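# Six arms hold a cloth over lanterns and painted patch

## Task

Using the six arms (bases listed in the manual), grab the cloth at its four handles and hold it motionless, with every part of it roughly a hand's width (about 10 cm) above the lantern tops, so that viewed from above it hides the painted patch. At the end the cloth must touch nothing else. Each lantern must still stand upright in its present spot. The task fails if, at the finish, any arm is in contact with the cloth fabric itself (not a handle) or any gripper has a lantern in it.

## Robot and tools

Setup. Six identical i2rt Big YAM arms (arm1 to arm6) are fixed to a table top at z=+0.72 m in the shared scene frame (origin on the floor, +z up). Approximate bases, with facing measured in degrees counter-clockwise from +x: arm1 (-0.87, +0.65) facing -90; arm2 (-0.87, -0.65) facing +90; arm3 (0.00, +0.65) facing -90; arm4 (0.00, -0.65) facing +90; arm5 (+0.87, +0.65) facing -90; arm6 (+0.87, -0.65) facing +90. So arms 1, 3, 5 sit on the +y side looking toward -y, and arms 2, 4, 6 face them from the -y side. Each has six revolute joints, a two-finger gripper and a wrist camera. Reach is about 1.0 m from the joint1 axis. Two fixed room cameras exist: cam_high (overhead, 896x504) and cam_low (side view, 896x504); wrist cameras are fisheye, 504x504. Calibration matrices for all cameras are provided and may be off by a couple of degrees and millimetres.

Points and axes. hand is the point halfway between the fingertips; its z axis runs along the fingers and the fingers open along its y axis. At joint1=0 and joint6=0 with the hand level and pointing forward, the wrist camera sits above the hand looking at the fingertips.

Joints (all absolute targets in radians, tolerance for counting as reached in brackets):
- joint1_rad -2.879 to 2.879 (0.045): turns the arm around its base, positive counter-clockwise seen from above; 0 unfolds toward the base's facing.
- joint2_rad 0 to 3.141 (0.14): shoulder; 0 has the upper arm roughly level pointing backward, increasing lifts it up then forward.
- joint3_rad 0 to 3.019 (0.09): elbow; 0 is fully folded, larger opens it.
- joint4_rad -1.692 to 1.57 (0.055): hand pitch, positive tilts fingers up.
- joint5_rad -1.57 to 1.57 (0.03): hand yaw, positive toward the arm's right.
- joint6_rad -2.094 to 2.094 (0.035): hand roll, positive clockwise viewed from behind the hand.
- gripper_m 0 to 0.093 (0.003): absolute fingertip separation in metres; each finger squeezes with up to roughly 50 to 62 N.

Tools.
- execute_actions: argument actions is a list holding zero or one action object. The object has optional keys arm1 to arm6, each containing {"joints": {...}} with any subset of the seven names above, every value an absolute target (not an offset). Omitted joints or arms keep pursuing whatever target they had. All named motions start at once and may finish at different times; one action runs at most 15 s. Optional cameras lists which images to return (names above, "all", or [] for none; omitted or null means all). An unknown key, unknown camera or out-of-range value rejects the whole call with no motion. An empty actions list just reports state and images.
- wait: seconds from 0 to 10; commands nothing new and returns the same report.
- zoom_image: camera plus region [x0, y0, x1, y1] in pixels of that camera's last full image, top-left origin, no larger than 504x504.
- read_manual: section "licences" (default) returns licence texts only.
- finished_scene: scene number (1 or 2); irreversible, ends the scene and reveals the next task. The goal must hold at that moment.

Reading results. A pictures line gives the order of the returned images. joint_status reports per joint how the last accepted action ended: off_target (stopped short, may still push), contact_stop or time_out (old target dropped and joint holds where it stopped, though a timed-out joint may keep a nearby target, at most 0.375, 0.375, 0.113, 0.225, 0.075, 0.3 rad away for joints 1 to 6, and keep pushing), not_followed (a self/arm-collision check refused the targets; a line joint command not followed with a cause appears, the gripper part still runs, and the refused targets may be retried on later actions). on_its_own lists things not commanded by this call; its held at value is the target, not the current position. To stop a joint pushing, send it its reported position. A target very close to the current position may produce no motion. If a call reports a stop, further motion calls in the same reply are skipped.

Heat. Holding loads or pushing warms motors. MOTOR HOT appears from 85 C; at 100 C an OVER-TEMPERATURE FAULT drops that arm (joints and gripper go limp) until it cools, and affected keys show limit_stop_at_motor_heat; resend those targets afterward. Some heat carries into the next scene.

What to avoid. The arms do not stop on contact and can shove hard. Never let two arms press into each other; the collision check ignores fingers, gripper housings and wrist cameras and may react late. Do not topple or shift lanterns, and never push any rigid object out of the work area. Watch for swinging paths, since joints move at different speeds. Loose objects may occasionally be nudged by outside forces. While thinking, the robots keep holding the last command. Before finishing, ensure four grippers hold only handles, no arm rests on the cloth fabric, no gripper holds a lantern, and the cloth is steady and clear of everything.

Each tool is called after "Request:" as name(argument=value, ...) on one line, values as JSON.

## Session

Request:
execute_actions(actions=[])

Scene clock: 0.00 s.
arm1.joint_positions: joint1_rad=+0.013 joint2_rad=+0.424 joint3_rad=+1.451 joint4_rad=-1.544 joint5_rad=-0.008 joint6_rad=+0.013 gripper_m=+0.095
arm1.joint_status: not commanded
arm1.hand: x=-0.8623 y=+0.5287 z=+1.3165 quat_wxyz=(-0.353, -0.614, -0.611, +0.353) (m; scene frame)
arm2.joint_positions: joint1_rad=-0.010 joint2_rad=+0.451 joint3_rad=+1.449 joint4_rad=-1.544 joint5_rad=-0.010 joint6_rad=-0.015 gripper_m=+0.095
arm2.joint_status: not commanded
arm2.hand: x=-0.8707 y=-0.5228 z=+1.2769 quat_wxyz=(-0.348, +0.620, -0.612, -0.346) (m; scene frame)
arm3.joint_positions: joint1_rad=+0.017 joint2_rad=+0.424 joint3_rad=+1.448 joint4_rad=-1.522 joint5_rad=+0.005 joint6_rad=+0.007 gripper_m=+0.095
arm3.joint_status: not commanded
arm3.hand: x=-0.0001 y=+0.5312 z=+1.3128 quat_wxyz=(-0.360, -0.611, -0.604, +0.363) (m; scene frame)
arm4.joint_positions: joint1_rad=-0.001 joint2_rad=+0.422 joint3_rad=+1.478 joint4_rad=-1.532 joint5_rad=+0.009 joint6_rad=+0.003 gripper_m=+0.094
arm4.joint_status: not commanded
arm4.hand: x=+0.0027 y=-0.5388 z=+1.3286 quat_wxyz=(-0.371, +0.599, -0.609, -0.364) (m; scene frame)
arm5.joint_positions: joint1_rad=-0.011 joint2_rad=+0.447 joint3_rad=+1.465 joint4_rad=-1.548 joint5_rad=-0.015 joint6_rad=+0.005 gripper_m=+0.095
arm5.joint_status: not commanded
arm5.hand: x=+0.8604 y=+0.5211 z=+1.2772 quat_wxyz=(-0.346, -0.633, -0.598, +0.350) (m; scene frame)
arm6.joint_positions: joint1_rad=-0.014 joint2_rad=+0.440 joint3_rad=+1.454 joint4_rad=-1.553 joint5_rad=-0.013 joint6_rad=-0.002 gripper_m=+0.094
arm6.joint_status: not commanded
arm6.hand: x=+0.8707 y=-0.5295 z=+1.3648 quat_wxyz=(-0.350, +0.611, -0.619, -0.349) (m; scene frame)
pictures: arm1_cam_wrist, arm2_cam_wrist, arm3_cam_wrist, arm4_cam_wrist, arm5_cam_wrist, arm6_cam_wrist, cam_high, cam_low
Images, in order (width x height): arm1_cam_wrist 504x504, arm2_cam_wrist 504x504, arm3_cam_wrist 504x504, arm4_cam_wrist 504x504, arm5_cam_wrist 504x504, arm6_cam_wrist 504x504, cam_high 896x504, cam_low 896x504.

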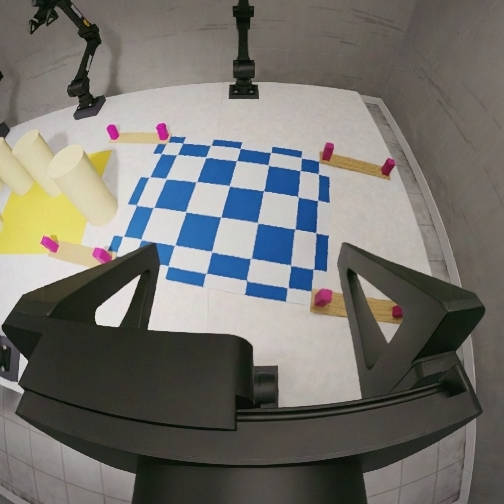

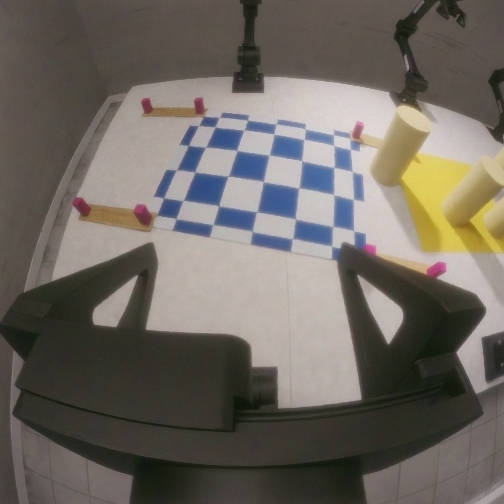

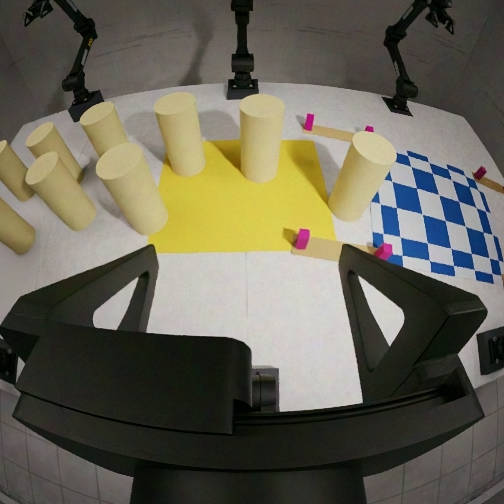

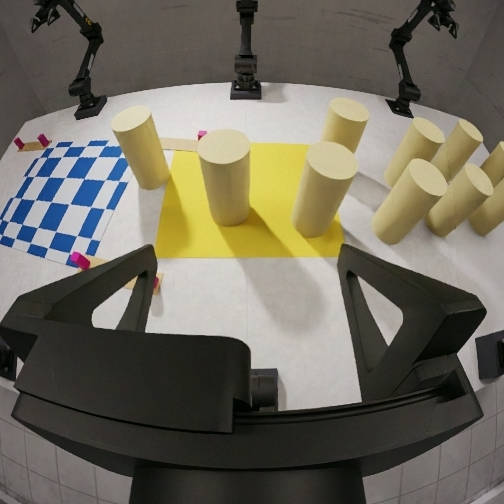

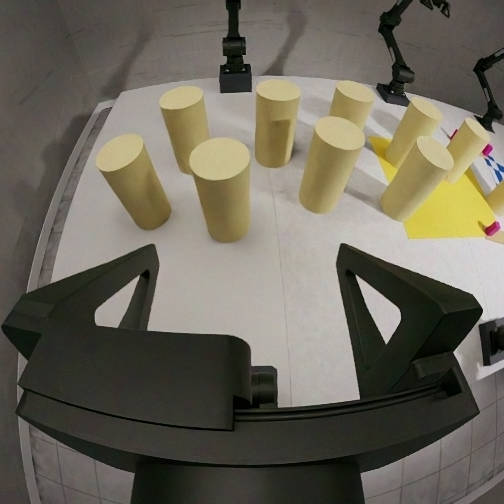

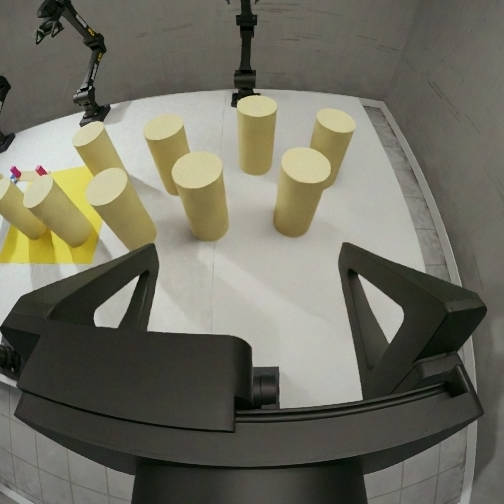

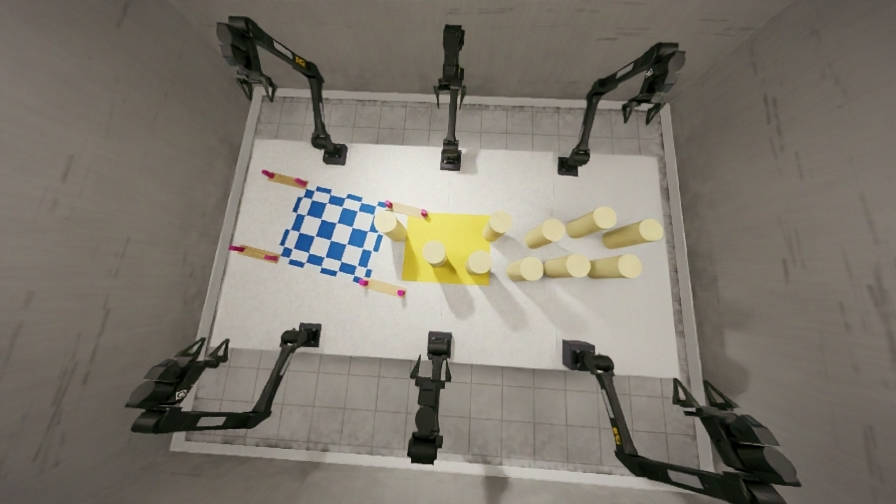

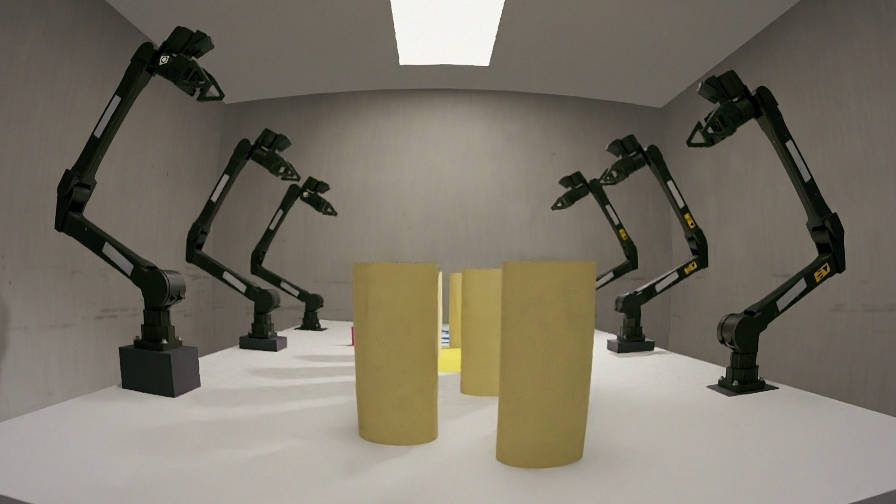

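Request:
zoom_image(camera="cam_high", region=[200, 130, 500, 330])

Request:
zoom_image(camera="cam_high", region=[380, 150, 700, 330])

Request:
zoom_image(camera="cam_low", region=[300, 230, 650, 480])

Region (200, 130, 500, 330) of cam_high's 896x504 image, scaled by 1.680, with more detail than that image has.

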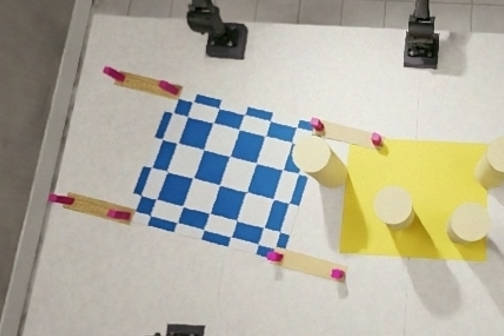

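Region (380, 150, 700, 330) of cam_high's 896x504 image, scaled by 1.575, with more detail than that image has; it fills the top 284 rows of this view, and the rest is white.

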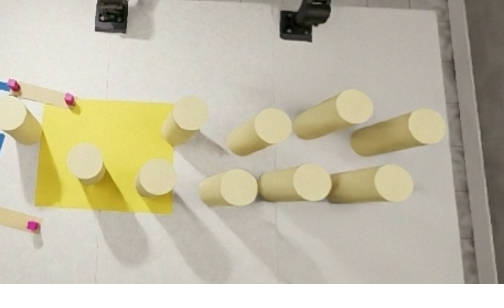

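Region (300, 230, 650, 480) of cam_low's 896x504 image, scaled by 1.440, with more detail than that image has; it fills the top 360 rows of this view, and the rest is white.

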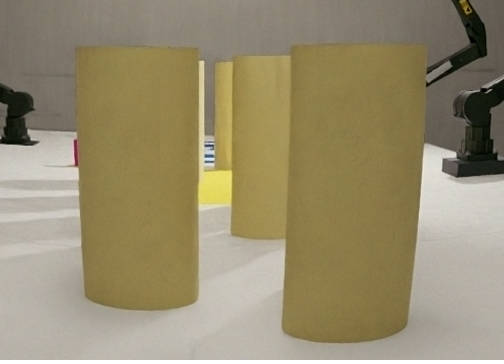

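Request:
zoom_image(camera="arm1_cam_wrist", region=[280, 120, 440, 340])

Request:
zoom_image(camera="arm1_cam_wrist", region=[0, 100, 200, 300])

Request:
zoom_image(camera="arm2_cam_wrist", region=[60, 80, 260, 250])

Request:
zoom_image(camera="arm2_cam_wrist", region=[320, 90, 504, 290])

Request:
zoom_image(camera="arm3_cam_wrist", region=[130, 80, 450, 290])

Request:
zoom_image(camera="arm4_cam_wrist", region=[0, 80, 400, 310])

Region (280, 120, 440, 340) of arm1_cam_wrist's 504x504 image, scaled by 2.291, with more detail than that image has; it fills the left 367 columns of this view, and the rest is white.

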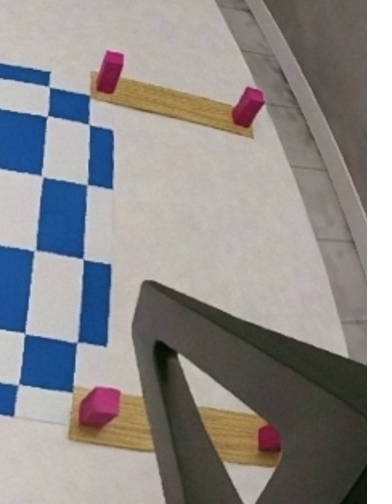

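Region (0, 100, 200, 300) of arm1_cam_wrist's 504x504 image, scaled by 2.520, with more detail than that image has.

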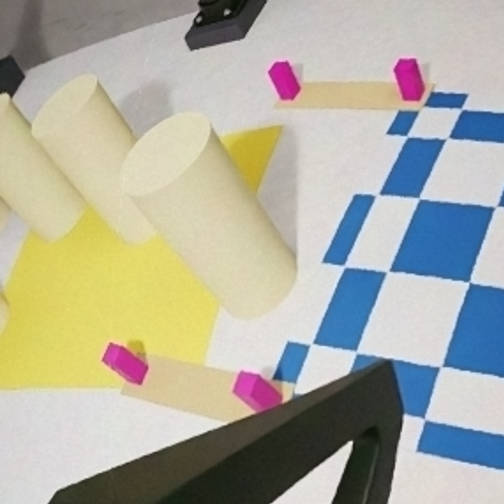

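Region (60, 80, 260, 250) of arm2_cam_wrist's 504x504 image, scaled by 2.520, with more detail than that image has; it fills the top 428 rows of this view, and the rest is white.

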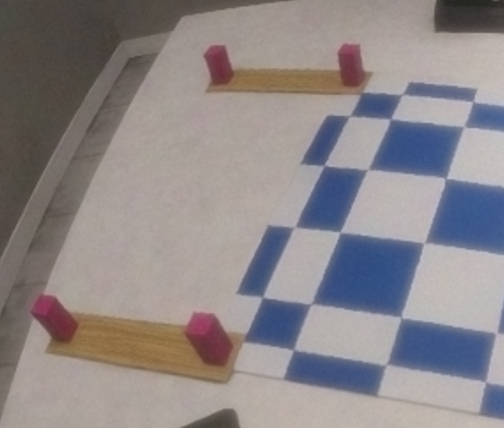

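Region (320, 90, 504, 290) of arm2_cam_wrist's 504x504 image, scaled by 2.520, with more detail than that image has; it fills the left 464 columns of this view, and the rest is white.

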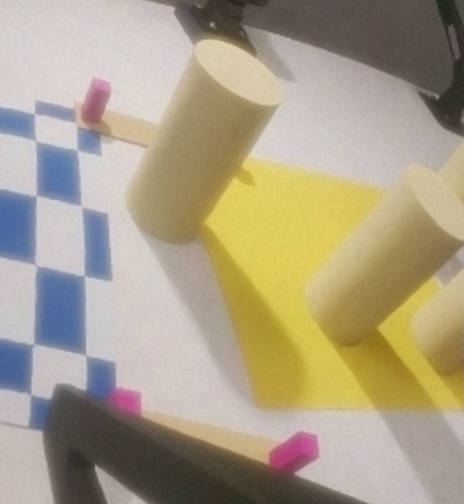

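Region (130, 80, 450, 290) of arm3_cam_wrist's 504x504 image, scaled by 1.575, with more detail than that image has; it fills the top 331 rows of this view, and the rest is white.

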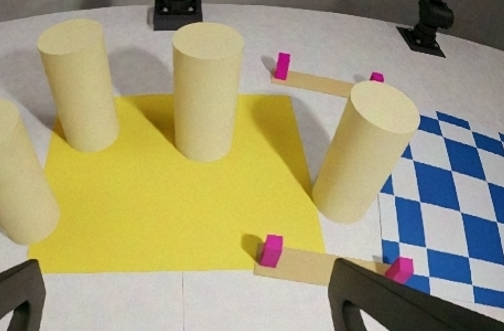

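Region (0, 80, 400, 310) of arm4_cam_wrist's 504x504 image, scaled by 1.260, with more detail than that image has; it fills the top 290 rows of this view, and the rest is white.

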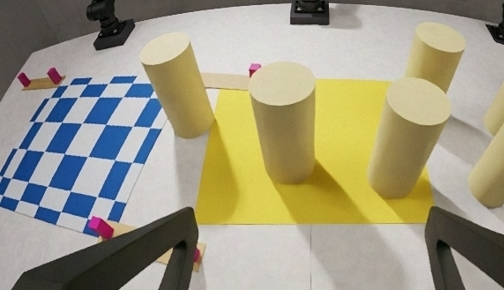

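Request:
execute_actions(actions=[{"arm1":{"joints":{"joint1_rad":-0.692,"joint6_rad":-0.487,"gripper_m":0.07}},"arm2":{"joints":{"joint1_rad":0.512,"joint6_rad":0.716,"gripper_m":0.07}},"arm3":{"joints":{"joint1_rad":-0.807,"joint6_rad":-0.602,"gripper_m":0.07}},"arm4":{"joints":{"joint1_rad":0.939,"joint6_rad":1.143,"gripper_m":0.07}}}], cameras=[])

Request:
execute_actions(actions=[{"arm1":{"joints":{"joint2_rad":1.244,"joint3_rad":0.76,"joint4_rad":-1.087,"joint5_rad":0}},"arm2":{"joints":{"joint2_rad":1.913,"joint3_rad":1.661,"joint4_rad":-1.319,"joint5_rad":0}},"arm3":{"joints":{"joint2_rad":1.833,"joint3_rad":1.463,"joint4_rad":-1.2,"joint5_rad":0}},"arm4":{"joints":{"joint2_rad":2.054,"joint3_rad":1.791,"joint4_rad":-1.308,"joint5_rad":0}}}], cameras=["arm1_cam_wrist","arm2_cam_wrist","arm3_cam_wrist","arm4_cam_wrist","cam_high"])

Scene clock: 121.93 s.
arm1.joint_positions: joint1_rad=-0.685 joint2_rad=+0.424 joint3_rad=+1.451 joint4_rad=-1.544 joint5_rad=-0.008 joint6_rad=-0.478 gripper_m=+0.070
arm1.joint_status: all done
arm1.hand: x=-0.9368 y=+0.5555 z=+1.3178 quat_wxyz=(-0.094, -0.672, -0.543, +0.495) (m; scene frame)
arm2.joint_positions: joint1_rad=+0.505 joint2_rad=+0.451 joint3_rad=+1.449 joint4_rad=-1.544 joint5_rad=-0.010 joint6_rad=+0.701 gripper_m=+0.070
arm2.joint_status: all done
arm2.hand: x=-0.9337 y=-0.5396 z=+1.2768 quat_wxyz=(-0.084, +0.556, -0.671, -0.483) (m; scene frame)
arm3.joint_positions: joint1_rad=-0.800 joint2_rad=+0.424 joint3_rad=+1.448 joint4_rad=-1.522 joint5_rad=+0.005 joint6_rad=-0.589 gripper_m=+0.070
arm3.joint_status: all done
arm3.hand: x=-0.0864 y=+0.5700 z=+1.3130 quat_wxyz=(-0.039, -0.674, -0.533, +0.510) (m; scene frame)
arm4.joint_positions: joint1_rad=+0.930 joint2_rad=+0.422 joint3_rad=+1.478 joint4_rad=-1.532 joint5_rad=+0.009 joint6_rad=+1.131 gripper_m=+0.070
arm4.joint_status: all done
arm4.hand: x=-0.0872 y=-0.5813 z=+1.3286 quat_wxyz=(+0.121, +0.537, -0.664, -0.506) (m; scene frame)
arm5.joint_positions: joint1_rad=-0.011 joint2_rad=+0.447 joint3_rad=+1.465 joint4_rad=-1.548 joint5_rad=-0.015 joint6_rad=+0.005 gripper_m=+0.095
arm5.joint_status: not commanded
arm5.hand: x=+0.8604 y=+0.5211 z=+1.2772 quat_wxyz=(-0.346, -0.633, -0.598, +0.350) (m; scene frame)
arm6.joint_positions: joint1_rad=-0.014 joint2_rad=+0.440 joint3_rad=+1.454 joint4_rad=-1.553 joint5_rad=-0.013 joint6_rad=-0.002 gripper_m=+0.094
arm6.joint_status: not commanded
arm6.hand: x=+0.8707 y=-0.5295 z=+1.3648 quat_wxyz=(-0.350, +0.611, -0.619, -0.349) (m; scene frame)
pictures: none
No camera images: the call's "cameras" was empty. Leave "cameras" out to get every camera's image.

Scene clock: 123.83 s.
arm1.joint_positions: joint1_rad=-0.685 joint2_rad=+1.235 joint3_rad=+0.753 joint4_rad=-1.098 joint5_rad=-0.003 joint6_rad=-0.478 gripper_m=+0.070
arm1.joint_status: all done
arm1.hand: x=-1.0607 y=+0.4222 z=+0.8519 quat_wxyz=(+0.007, -0.782, -0.624, -0.003) (m; scene frame)
arm2.joint_positions: joint1_rad=+0.505 joint2_rad=+1.904 joint3_rad=+1.648 joint4_rad=-1.321 joint5_rad=-0.004 joint6_rad=+0.701 gripper_m=+0.070
arm2.joint_status: all done
arm2.hand: x=-1.1519 y=-0.1458 z=+0.8503 quat_wxyz=(+0.002, +0.636, -0.772, +0.003) (m; scene frame)
arm3.joint_positions: joint1_rad=-0.800 joint2_rad=+1.834 joint3_rad=+1.448 joint4_rad=-1.210 joint5_rad=+0.003 joint6_rad=-0.590 gripper_m=+0.070
arm3.joint_status: all done
arm3.hand: x=-0.3905 y=+0.2868 z=+0.8462 quat_wxyz=(+0.003, -0.784, -0.621, -0.011) (m; scene frame)
arm4.joint_positions: joint1_rad=+0.930 joint2_rad=+2.035 joint3_rad=+1.769 joint4_rad=-1.303 joint5_rad=+0.003 joint6_rad=+1.132 gripper_m=+0.070
arm4.joint_status: all done
arm4.hand: x=-0.4952 y=-0.2752 z=+0.8534 quat_wxyz=(-0.001, +0.630, -0.777, -0.001) (m; scene frame)
arm5.joint_positions: joint1_rad=-0.011 joint2_rad=+0.447 joint3_rad=+1.465 joint4_rad=-1.548 joint5_rad=-0.015 joint6_rad=+0.005 gripper_m=+0.095
arm5.joint_status: not commanded
arm5.hand: x=+0.8604 y=+0.5211 z=+1.2772 quat_wxyz=(-0.346, -0.633, -0.598, +0.350) (m; scene frame)
arm6.joint_positions: joint1_rad=-0.014 joint2_rad=+0.440 joint3_rad=+1.454 joint4_rad=-1.553 joint5_rad=-0.013 joint6_rad=-0.002 gripper_m=+0.094
arm6.joint_status: not commanded
arm6.hand: x=+0.8707 y=-0.5295 z=+1.3648 quat_wxyz=(-0.350, +0.611, -0.619, -0.349) (m; scene frame)
pictures: arm1_cam_wrist, arm2_cam_wrist, arm3_cam_wrist, arm4_cam_wrist, cam_high
camera_calibration (this result's frames):
arm1_cam_wrist: T_world_to_cam=[[-0.973686, 0.227852, 0.00443287, -1.12992], [0.185049, 0.779119, 0.598941, -0.638963], [0.133016, 0.584, -0.800781, 0.705541], [0, 0, 0, 1]] pos_world=[-1.07579, 0.343246, 0.952694]
arm2_cam_wrist: T_world_to_cam=[[0.98072, -0.194967, 0.0132811, 1.09186], [-0.163242, -0.779983, 0.604134, -0.813113], [-0.107427, -0.594654, -0.796772, 0.592758], [0, 0, 0, 1]] pos_world=[-1.13986, -0.0688536, 0.949021]
arm3_cam_wrist: T_world_to_cam=[[-0.97035, 0.240437, -0.0247172, -0.425477], [0.176802, 0.775802, 0.6057, -0.655957], [0.164808, 0.583371, -0.795309, 0.697059], [0, 0, 0, 1]] pos_world=[-0.411767, 0.20455, 0.941174]
arm4_cam_wrist: T_world_to_cam=[[0.977721, -0.209777, -0.00738623, 0.434077], [-0.167361, -0.8003, 0.575769, -0.788999], [-0.126695, -0.561706, -0.817579, 0.60178], [0, 0, 0, 1]] pos_world=[-0.480211, -0.202353, 0.949491]
Images, in order (width x height): arm1_cam_wrist 504x504, arm2_cam_wrist 504x504, arm3_cam_wrist 504x504, arm4_cam_wrist 504x504, cam_high 896x504.

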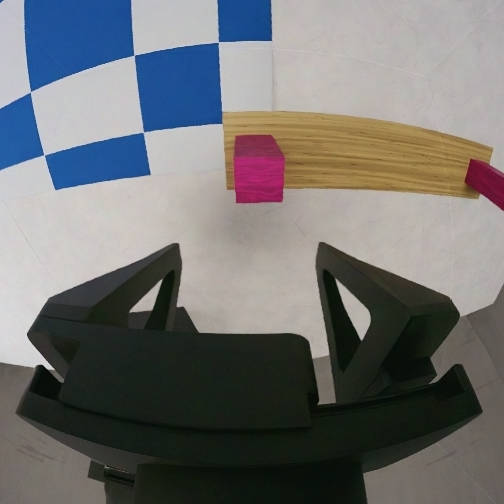

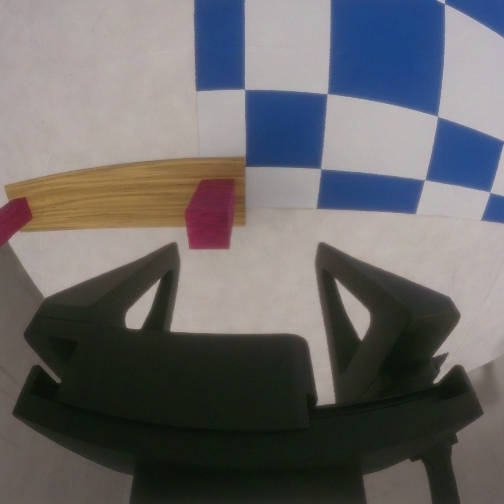

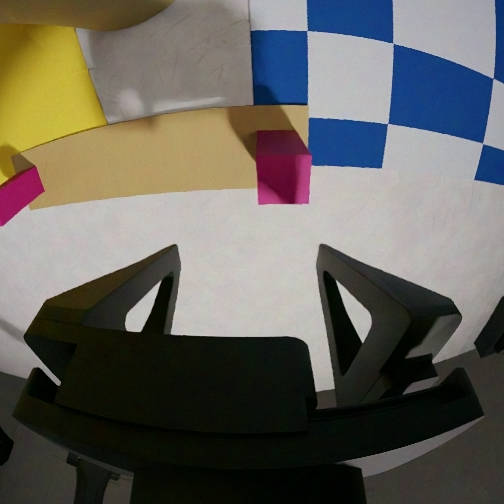

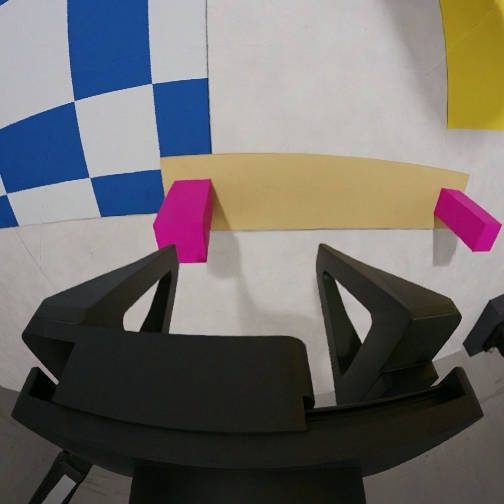

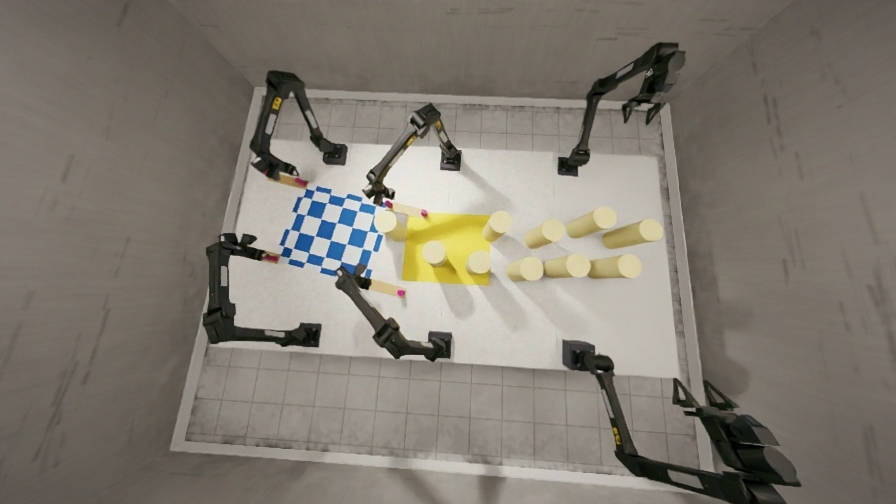

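Request:
execute_actions(actions=[{"arm1":{"joints":{"joint1_rad":-0.675,"joint2_rad":1.358,"joint3_rad":0.745,"joint4_rad":-0.958,"gripper_m":0.08}},"arm2":{"joints":{"joint1_rad":0.562,"joint2_rad":1.955,"joint3_rad":1.629,"joint4_rad":-1.245,"joint6_rad":0.766,"gripper_m":0.08}},"arm3":{"joints":{"joint1_rad":-0.819,"joint2_rad":1.935,"joint3_rad":1.525,"joint4_rad":-1.16,"gripper_m":0.08}},"arm4":{"joints":{"joint1_rad":0.996,"joint2_rad":2.174,"joint3_rad":1.885,"joint4_rad":-1.282,"joint6_rad":1.2,"gripper_m":0.08}}}], cameras=["arm1_cam_wrist","arm2_cam_wrist","arm3_cam_wrist","arm4_cam_wrist"])

Scene clock: 161.00 s.
arm1.joint_positions: joint1_rad=-0.685 joint2_rad=+1.361 joint3_rad=+0.745 joint4_rad=-0.969 joint5_rad=-0.003 joint6_rad=-0.478 gripper_m=+0.080
arm1.joint_status: all done
arm1.hand: x=-1.0745 y=+0.4068 z=+0.8132 quat_wxyz=(+0.008, -0.782, -0.624, -0.005) (m; scene frame)
arm2.joint_positions: joint1_rad=+0.567 joint2_rad=+1.932 joint3_rad=+1.636 joint4_rad=-1.260 joint5_rad=-0.003 joint6_rad=+0.751 gripper_m=+0.080
arm2.joint_status: all done
arm2.hand: x=-1.1880 y=-0.1552 z=+0.8303 quat_wxyz=(+0.000, +0.641, -0.768, -0.008) (m; scene frame)
arm3.joint_positions: joint1_rad=-0.810 joint2_rad=+1.938 joint3_rad=+1.479 joint4_rad=-1.172 joint5_rad=+0.003 joint6_rad=-0.590 gripper_m=+0.080
arm3.joint_status: all done
arm3.hand: x=-0.4056 y=+0.2806 z=+0.8023 quat_wxyz=(+0.004, -0.787, -0.617, -0.029) (m; scene frame)
arm4.joint_positions: joint1_rad=+1.002 joint2_rad=+2.159 joint3_rad=+1.853 joint4_rad=-1.286 joint5_rad=+0.002 joint6_rad=+1.188 gripper_m=+0.080
arm4.joint_status: all done
arm4.hand: x=-0.5428 y=-0.2973 z=+0.8083 quat_wxyz=(-0.004, +0.636, -0.771, +0.010) (m; scene frame)
arm5.joint_positions: joint1_rad=-0.011 joint2_rad=+0.447 joint3_rad=+1.465 joint4_rad=-1.548 joint5_rad=-0.015 joint6_rad=+0.005 gripper_m=+0.095
arm5.joint_status: not commanded
arm5.hand: x=+0.8604 y=+0.5211 z=+1.2772 quat_wxyz=(-0.346, -0.633, -0.598, +0.350) (m; scene frame)
arm6.joint_positions: joint1_rad=-0.014 joint2_rad=+0.440 joint3_rad=+1.454 joint4_rad=-1.553 joint5_rad=-0.013 joint6_rad=-0.002 gripper_m=+0.094
arm6.joint_status: not commanded
arm6.hand: x=+0.8707 y=-0.5295 z=+1.3648 quat_wxyz=(-0.350, +0.611, -0.619, -0.349) (m; scene frame)
pictures: arm1_cam_wrist, arm2_cam_wrist, arm3_cam_wrist, arm4_cam_wrist
camera_calibration (this result's frames):
arm1_cam_wrist: T_world_to_cam=[[-0.973679, 0.227908, 0.00252522, -1.13818], [0.183476, 0.777183, 0.601933, -0.604566], [0.135223, 0.586553, -0.798543, 0.68489], [0, 0, 0, 1]] pos_world=[-1.08991, 0.327536, 0.913696]
arm2_cam_wrist: T_world_to_cam=[[0.983166, -0.182712, -0.00037841, 1.14184], [-0.147195, -0.793272, 0.590807, -0.786224], [-0.108248, -0.580806, -0.806813, 0.576879], [0, 0, 0, 1]] pos_world=[-1.1759, -0.0800079, 0.930372]
arm3_cam_wrist: T_world_to_cam=[[-0.966908, 0.25129, -0.0440703, -0.425786], [0.168651, 0.75918, 0.628651, -0.638947], [0.191431, 0.600415, -0.776438, 0.659124], [0, 0, 0, 1]] pos_world=[-0.430114, 0.196324, 0.894679]
arm4_cam_wrist: T_world_to_cam=[[0.980832, -0.194417, 0.013043, 0.465388], [-0.165412, -0.795384, 0.583098, -0.792074], [-0.10299, -0.574079, -0.812297, 0.551367], [0, 0, 0, 1]] pos_world=[-0.530701, -0.222995, 0.903661]
Images, in order (width x height): arm1_cam_wrist 504x504, arm2_cam_wrist 504x504, arm3_cam_wrist 504x504, arm4_cam_wrist 504x504.

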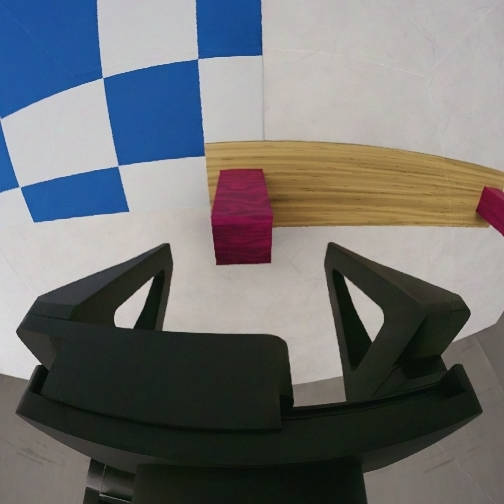

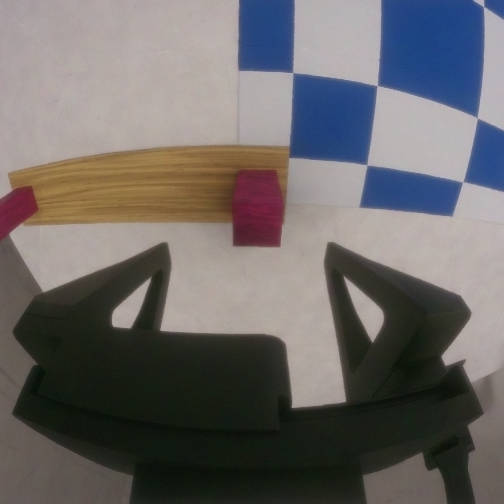

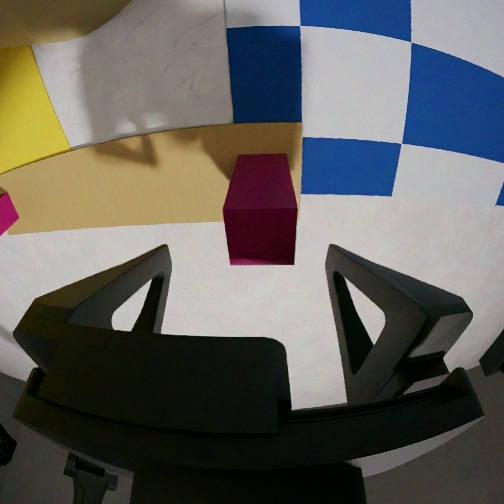

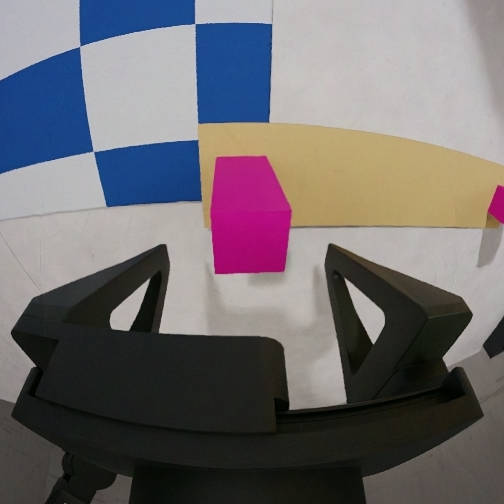

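Request:
execute_actions(actions=[{"arm1":{"joints":{"joint2_rad":1.45,"joint3_rad":0.676,"joint4_rad":-0.79}},"arm2":{"joints":{"joint2_rad":2.0,"joint3_rad":1.53,"joint4_rad":-1.115}},"arm3":{"joints":{"joint2_rad":1.98,"joint3_rad":1.45,"joint4_rad":-1.06}},"arm4":{"joints":{"joint2_rad":2.21,"joint3_rad":1.795,"joint4_rad":-1.17}}}], cameras=["arm1_cam_wrist","arm2_cam_wrist","arm3_cam_wrist","arm4_cam_wrist"])

Scene clock: 169.73 s.
arm1.joint_positions: joint1_rad=-0.685 joint2_rad=+1.454 joint3_rad=+0.672 joint4_rad=-0.801 joint5_rad=-0.003 joint6_rad=-0.478 gripper_m=+0.080
arm1.joint_status: all done
arm1.hand: x=-1.0722 y=+0.4108 z=+0.7639 quat_wxyz=(+0.008, -0.782, -0.624, -0.004) (m; scene frame)
arm2.joint_positions: joint1_rad=+0.567 joint2_rad=+1.995 joint3_rad=+1.530 joint4_rad=-1.128 joint5_rad=-0.003 joint6_rad=+0.751 gripper_m=+0.080
arm2.joint_status: all done
arm2.hand: x=-1.1810 y=-0.1660 z=+0.7573 quat_wxyz=(+0.002, +0.641, -0.768, +0.011) (m; scene frame)
arm3.joint_positions: joint1_rad=-0.810 joint2_rad=+1.970 joint3_rad=+1.456 joint4_rad=-1.076 joint5_rad=+0.003 joint6_rad=-0.590 gripper_m=+0.080
arm3.joint_status: all done
arm3.hand: x=-0.4135 y=+0.2734 z=+0.7767 quat_wxyz=(+0.003, -0.787, -0.617, -0.008) (m; scene frame)
arm4.joint_positions: joint1_rad=+1.002 joint2_rad=+2.185 joint3_rad=+1.793 joint4_rad=-1.179 joint5_rad=+0.002 joint6_rad=+1.188 gripper_m=+0.080
arm4.joint_status: all done
arm4.hand: x=-0.5439 y=-0.2967 z=+0.7703 quat_wxyz=(-0.001, +0.636, -0.772, +0.000) (m; scene frame)
arm5.joint_positions: joint1_rad=-0.011 joint2_rad=+0.447 joint3_rad=+1.465 joint4_rad=-1.548 joint5_rad=-0.015 joint6_rad=+0.005 gripper_m=+0.095
arm5.joint_status: not commanded
arm5.hand: x=+0.8604 y=+0.5211 z=+1.2772 quat_wxyz=(-0.346, -0.633, -0.598, +0.350) (m; scene frame)
arm6.joint_positions: joint1_rad=-0.014 joint2_rad=+0.440 joint3_rad=+1.454 joint4_rad=-1.553 joint5_rad=-0.013 joint6_rad=-0.002 gripper_m=+0.094
arm6.joint_status: not commanded
arm6.hand: x=+0.8707 y=-0.5295 z=+1.3648 quat_wxyz=(-0.350, +0.611, -0.619, -0.349) (m; scene frame)
pictures: arm1_cam_wrist, arm2_cam_wrist, arm3_cam_wrist, arm4_cam_wrist
camera_calibration (this result's frames):
arm1_cam_wrist: T_world_to_cam=[[-0.973682, 0.227893, 0.00304547, -1.13709], [0.183906, 0.777712, 0.601118, -0.577563], [0.134622, 0.585858, -0.799154, 0.64293], [0, 0, 0, 1]] pos_world=[-1.0875, 0.331646, 0.864447]
arm2_cam_wrist: T_world_to_cam=[[0.982903, -0.182352, 0.0254886, 1.11309], [-0.159508, -0.774144, 0.612583, -0.778464], [-0.0919741, -0.606175, -0.789995, 0.514716], [0, 0, 0, 1]] pos_world=[-1.17089, -0.0876617, 0.855126]
arm3_cam_wrist: T_world_to_cam=[[-0.967922, 0.25032, -0.0216104, -0.450395], [0.187323, 0.776291, 0.601899, -0.5922], [0.167443, 0.578544, -0.798279, 0.658122], [0, 0, 0, 1]] pos_world=[-0.435213, 0.19171, 0.872076]
arm4_cam_wrist: T_world_to_cam=[[0.980811, -0.194842, -0.00680336, 0.482198], [-0.155332, -0.802057, 0.576694, -0.76115], [-0.117821, -0.564571, -0.816932, 0.51911], [0, 0, 0, 1]] pos_world=[-0.530014, -0.223459, 0.866309]
Images, in order (width x height): arm1_cam_wrist 504x504, arm2_cam_wrist 504x504, arm3_cam_wrist 504x504, arm4_cam_wrist 504x504.

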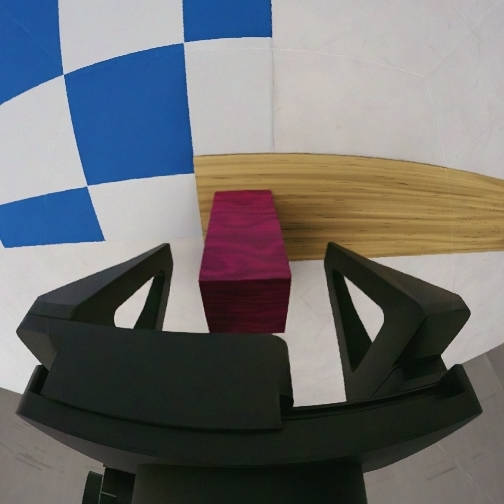

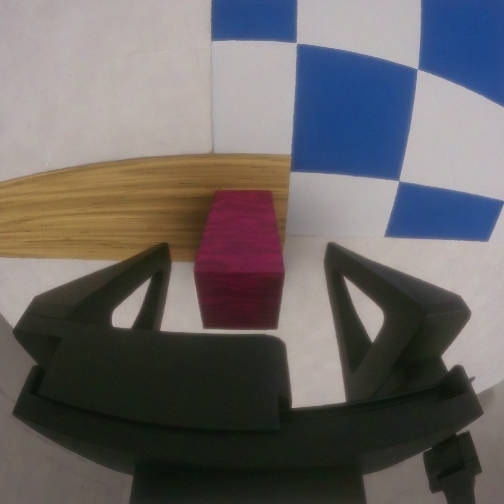

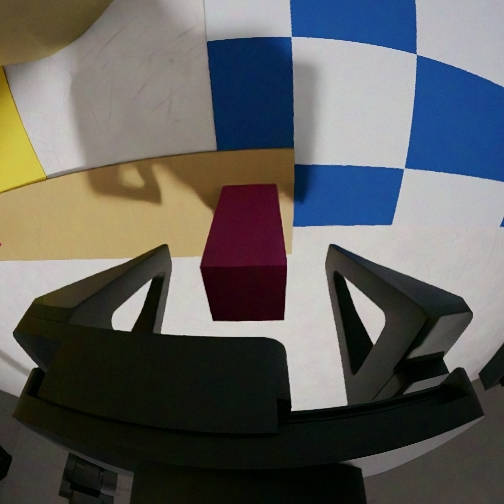

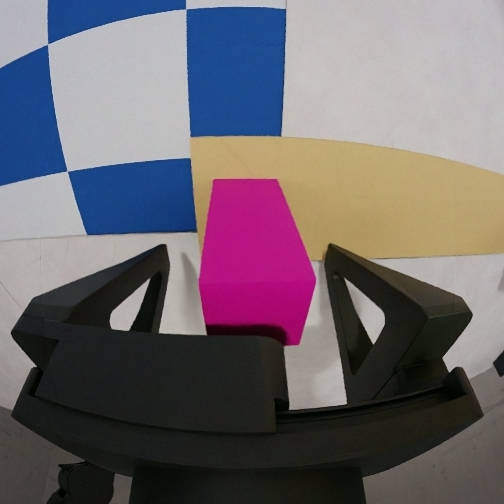

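Request:
execute_actions(actions=[{"arm1":{"joints":{"gripper_m":0.0}},"arm2":{"joints":{"gripper_m":0.0}},"arm3":{"joints":{"gripper_m":0.0}},"arm4":{"joints":{"gripper_m":0.0}}}], cameras=["arm1_cam_wrist","arm3_cam_wrist","cam_high"])

Scene clock: 174.00 s.
arm1.joint_positions: joint1_rad=-0.684 joint2_rad=+1.454 joint3_rad=+0.672 joint4_rad=-0.800 joint5_rad=-0.004 joint6_rad=-0.480 gripper_m=+0.029
arm1.joint_status: gripper_m off_target (ended at +0.029, target +0.000)
arm1.hand: x=-1.0719 y=+0.4104 z=+0.7639 quat_wxyz=(+0.007, -0.781, -0.625, -0.004) (m; scene frame)
arm2.joint_positions: joint1_rad=+0.567 joint2_rad=+1.995 joint3_rad=+1.530 joint4_rad=-1.128 joint5_rad=-0.003 joint6_rad=+0.753 gripper_m=+0.029
arm2.joint_status: gripper_m off_target (ended at +0.029, target +0.000)
arm2.hand: x=-1.1811 y=-0.1658 z=+0.7573 quat_wxyz=(+0.002, +0.640, -0.768, +0.011) (m; scene frame)
arm3.joint_positions: joint1_rad=-0.810 joint2_rad=+1.970 joint3_rad=+1.456 joint4_rad=-1.073 joint5_rad=+0.002 joint6_rad=-0.592 gripper_m=+0.029
arm3.joint_status: gripper_m off_target (ended at +0.029, target +0.000)
arm3.hand: x=-0.4140 y=+0.2731 z=+0.7767 quat_wxyz=(+0.002, -0.786, -0.618, -0.007) (m; scene frame)
arm4.joint_positions: joint1_rad=+1.002 joint2_rad=+2.185 joint3_rad=+1.793 joint4_rad=-1.175 joint5_rad=-0.001 joint6_rad=+1.193 gripper_m=+0.028
arm4.joint_status: gripper_m off_target (ended at +0.028, target +0.000)
arm4.hand: x=-0.5450 y=-0.2968 z=+0.7702 quat_wxyz=(+0.002, +0.634, -0.773, -0.001) (m; scene frame)
arm5.joint_positions: joint1_rad=-0.011 joint2_rad=+0.447 joint3_rad=+1.465 joint4_rad=-1.548 joint5_rad=-0.015 joint6_rad=+0.005 gripper_m=+0.095
arm5.joint_status: not commanded
arm5.hand: x=+0.8604 y=+0.5211 z=+1.2772 quat_wxyz=(-0.346, -0.633, -0.598, +0.350) (m; scene frame)
arm6.joint_positions: joint1_rad=-0.014 joint2_rad=+0.440 joint3_rad=+1.454 joint4_rad=-1.553 joint5_rad=-0.013 joint6_rad=-0.002 gripper_m=+0.094
arm6.joint_status: not commanded
arm6.hand: x=+0.8707 y=-0.5295 z=+1.3648 quat_wxyz=(-0.350, +0.611, -0.619, -0.349) (m; scene frame)
pictures: arm1_cam_wrist, arm3_cam_wrist, cam_high
camera_calibration (this result's frames):
arm1_cam_wrist: T_world_to_cam=[[-0.974202, 0.225667, 0.00234545, -1.13589], [0.181875, 0.778916, 0.600176, -0.579218], [0.133613, 0.585119, -0.799864, 0.642907], [0, 0, 0, 1]] pos_world=[-1.08715, 0.331319, 0.864536]
arm3_cam_wrist: T_world_to_cam=[[-0.968427, 0.248437, -0.0207132, -0.451218], [0.186686, 0.777757, 0.600202, -0.591234], [0.165222, 0.577385, -0.79958, 0.658764], [0, 0, 0, 1]] pos_world=[-0.435439, 0.191575, 0.872248]
Images, in order (width x height): arm1_cam_wrist 504x504, arm3_cam_wrist 504x504, cam_high 896x504.

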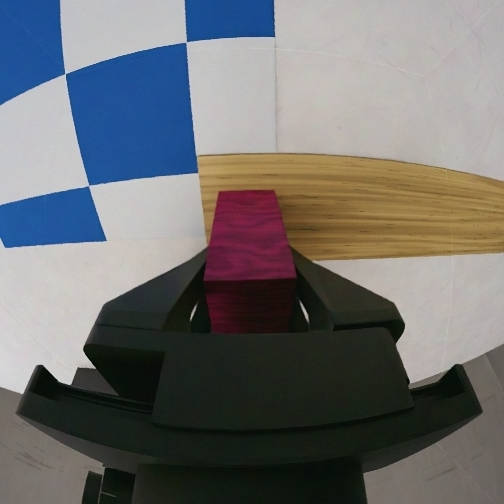

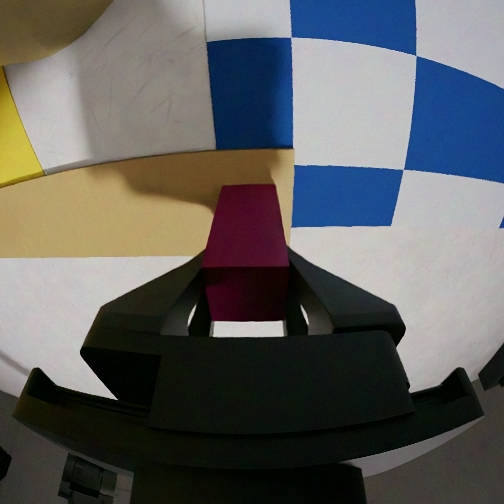

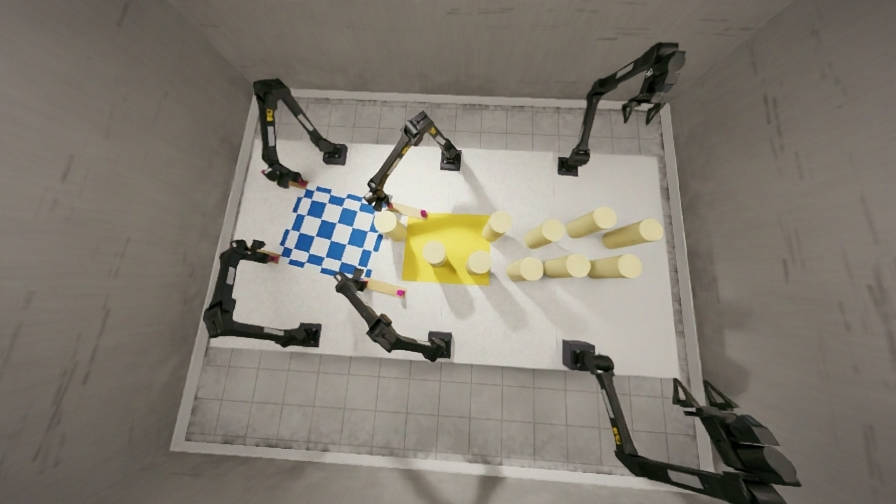

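Request:
execute_actions(actions=[{"arm1":{"joints":{"joint2_rad":1.18,"joint3_rad":0.96,"joint4_rad":-1.351}},"arm2":{"joints":{"joint2_rad":1.857,"joint3_rad":1.816,"joint4_rad":-1.531}},"arm3":{"joints":{"joint2_rad":1.819,"joint3_rad":1.682,"joint4_rad":-1.434}},"arm4":{"joints":{"joint2_rad":2.083,"joint3_rad":2.075,"joint4_rad":-1.564}}}], cameras=["arm1_cam_wrist","arm4_cam_wrist","cam_high","cam_low"])

Scene clock: 202.40 s.
arm1.joint_positions: joint1_rad=-0.676 joint2_rad=+1.178 joint3_rad=+0.937 joint4_rad=-1.340 joint5_rad=-0.013 joint6_rad=-0.482 gripper_m=+0.029
arm1.joint_status: all done
arm1.hand: x=-1.0633 y=+0.4104 z=+0.9336 quat_wxyz=(+0.003, -0.778, -0.628, -0.004) (m; scene frame)
arm2.joint_positions: joint1_rad=+0.559 joint2_rad=+1.847 joint3_rad=+1.780 joint4_rad=-1.520 joint5_rad=+0.009 joint6_rad=+0.753 gripper_m=+0.029
arm2.joint_status: all done
arm2.hand: x=-1.1712 y=-0.1688 z=+0.9317 quat_wxyz=(-0.004, +0.637, -0.771, +0.008) (m; scene frame)
arm3.joint_positions: joint1_rad=-0.813 joint2_rad=+1.815 joint3_rad=+1.655 joint4_rad=-1.406 joint5_rad=+0.004 joint6_rad=-0.592 gripper_m=+0.029
arm3.joint_status: all done
arm3.hand: x=-0.4130 y=+0.2765 z=+0.9323 quat_wxyz=(+0.003, -0.787, -0.617, +0.004) (m; scene frame)
arm4.joint_positions: joint1_rad=+1.001 joint2_rad=+2.069 joint3_rad=+2.050 joint4_rad=-1.545 joint5_rad=-0.001 joint6_rad=+1.193 gripper_m=+0.028
arm4.joint_status: all done
arm4.hand: x=-0.5418 y=-0.2978 z=+0.9385 quat_wxyz=(+0.002, +0.634, -0.774, -0.003) (m; scene frame)
arm5.joint_positions: joint1_rad=-0.011 joint2_rad=+0.447 joint3_rad=+1.465 joint4_rad=-1.548 joint5_rad=-0.015 joint6_rad=+0.005 gripper_m=+0.095
arm5.joint_status: not commanded
arm5.hand: x=+0.8604 y=+0.5211 z=+1.2772 quat_wxyz=(-0.346, -0.633, -0.598, +0.350) (m; scene frame)
arm6.joint_positions: joint1_rad=-0.014 joint2_rad=+0.440 joint3_rad=+1.454 joint4_rad=-1.553 joint5_rad=-0.013 joint6_rad=-0.002 gripper_m=+0.094
arm6.joint_status: not commanded
arm6.hand: x=+0.8707 y=-0.5295 z=+1.3648 quat_wxyz=(-0.350, +0.611, -0.619, -0.349) (m; scene frame)
pictures: arm1_cam_wrist, arm4_cam_wrist, cam_high, cam_low
camera_calibration (this result's frames):
arm1_cam_wrist: T_world_to_cam=[[-0.976369, 0.216054, -0.00501332, -1.11933], [0.170532, 0.784487, 0.596238, -0.693316], [0.132752, 0.581293, -0.802792, 0.780931], [0, 0, 0, 1]] pos_world=[-1.07832, 0.331783, 1.0347]
arm4_cam_wrist: T_world_to_cam=[[0.979523, -0.200811, -0.0144545, 0.485742], [-0.155816, -0.801595, 0.577206, -0.859279], [-0.127496, -0.563134, -0.816471, 0.650923], [0, 0, 0, 1]] pos_world=[-0.526695, -0.224695, 1.03446]
Images, in order (width x height): arm1_cam_wrist 504x504, arm4_cam_wrist 504x504, cam_high 896x504, cam_low 896x504.

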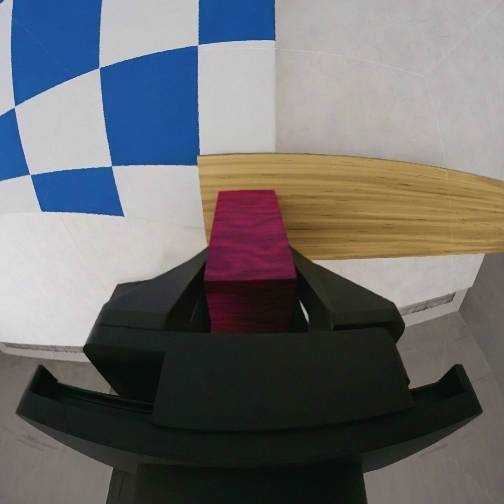

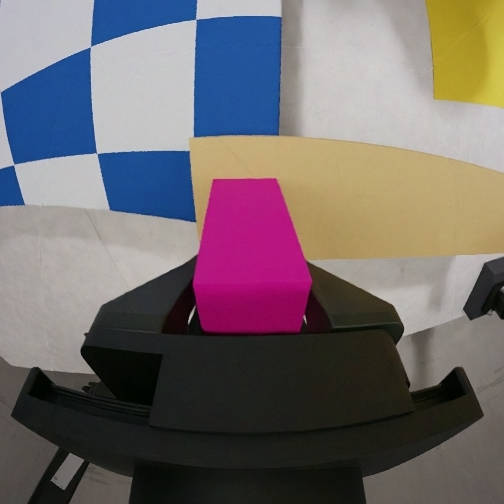

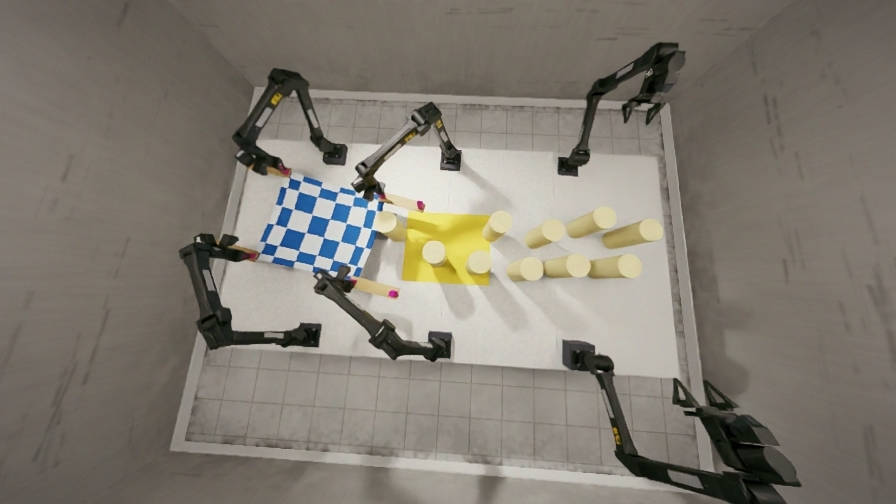

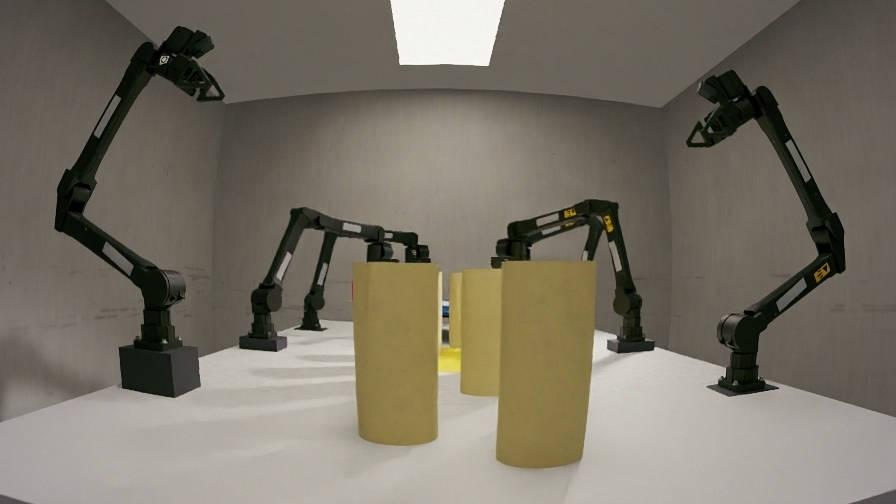

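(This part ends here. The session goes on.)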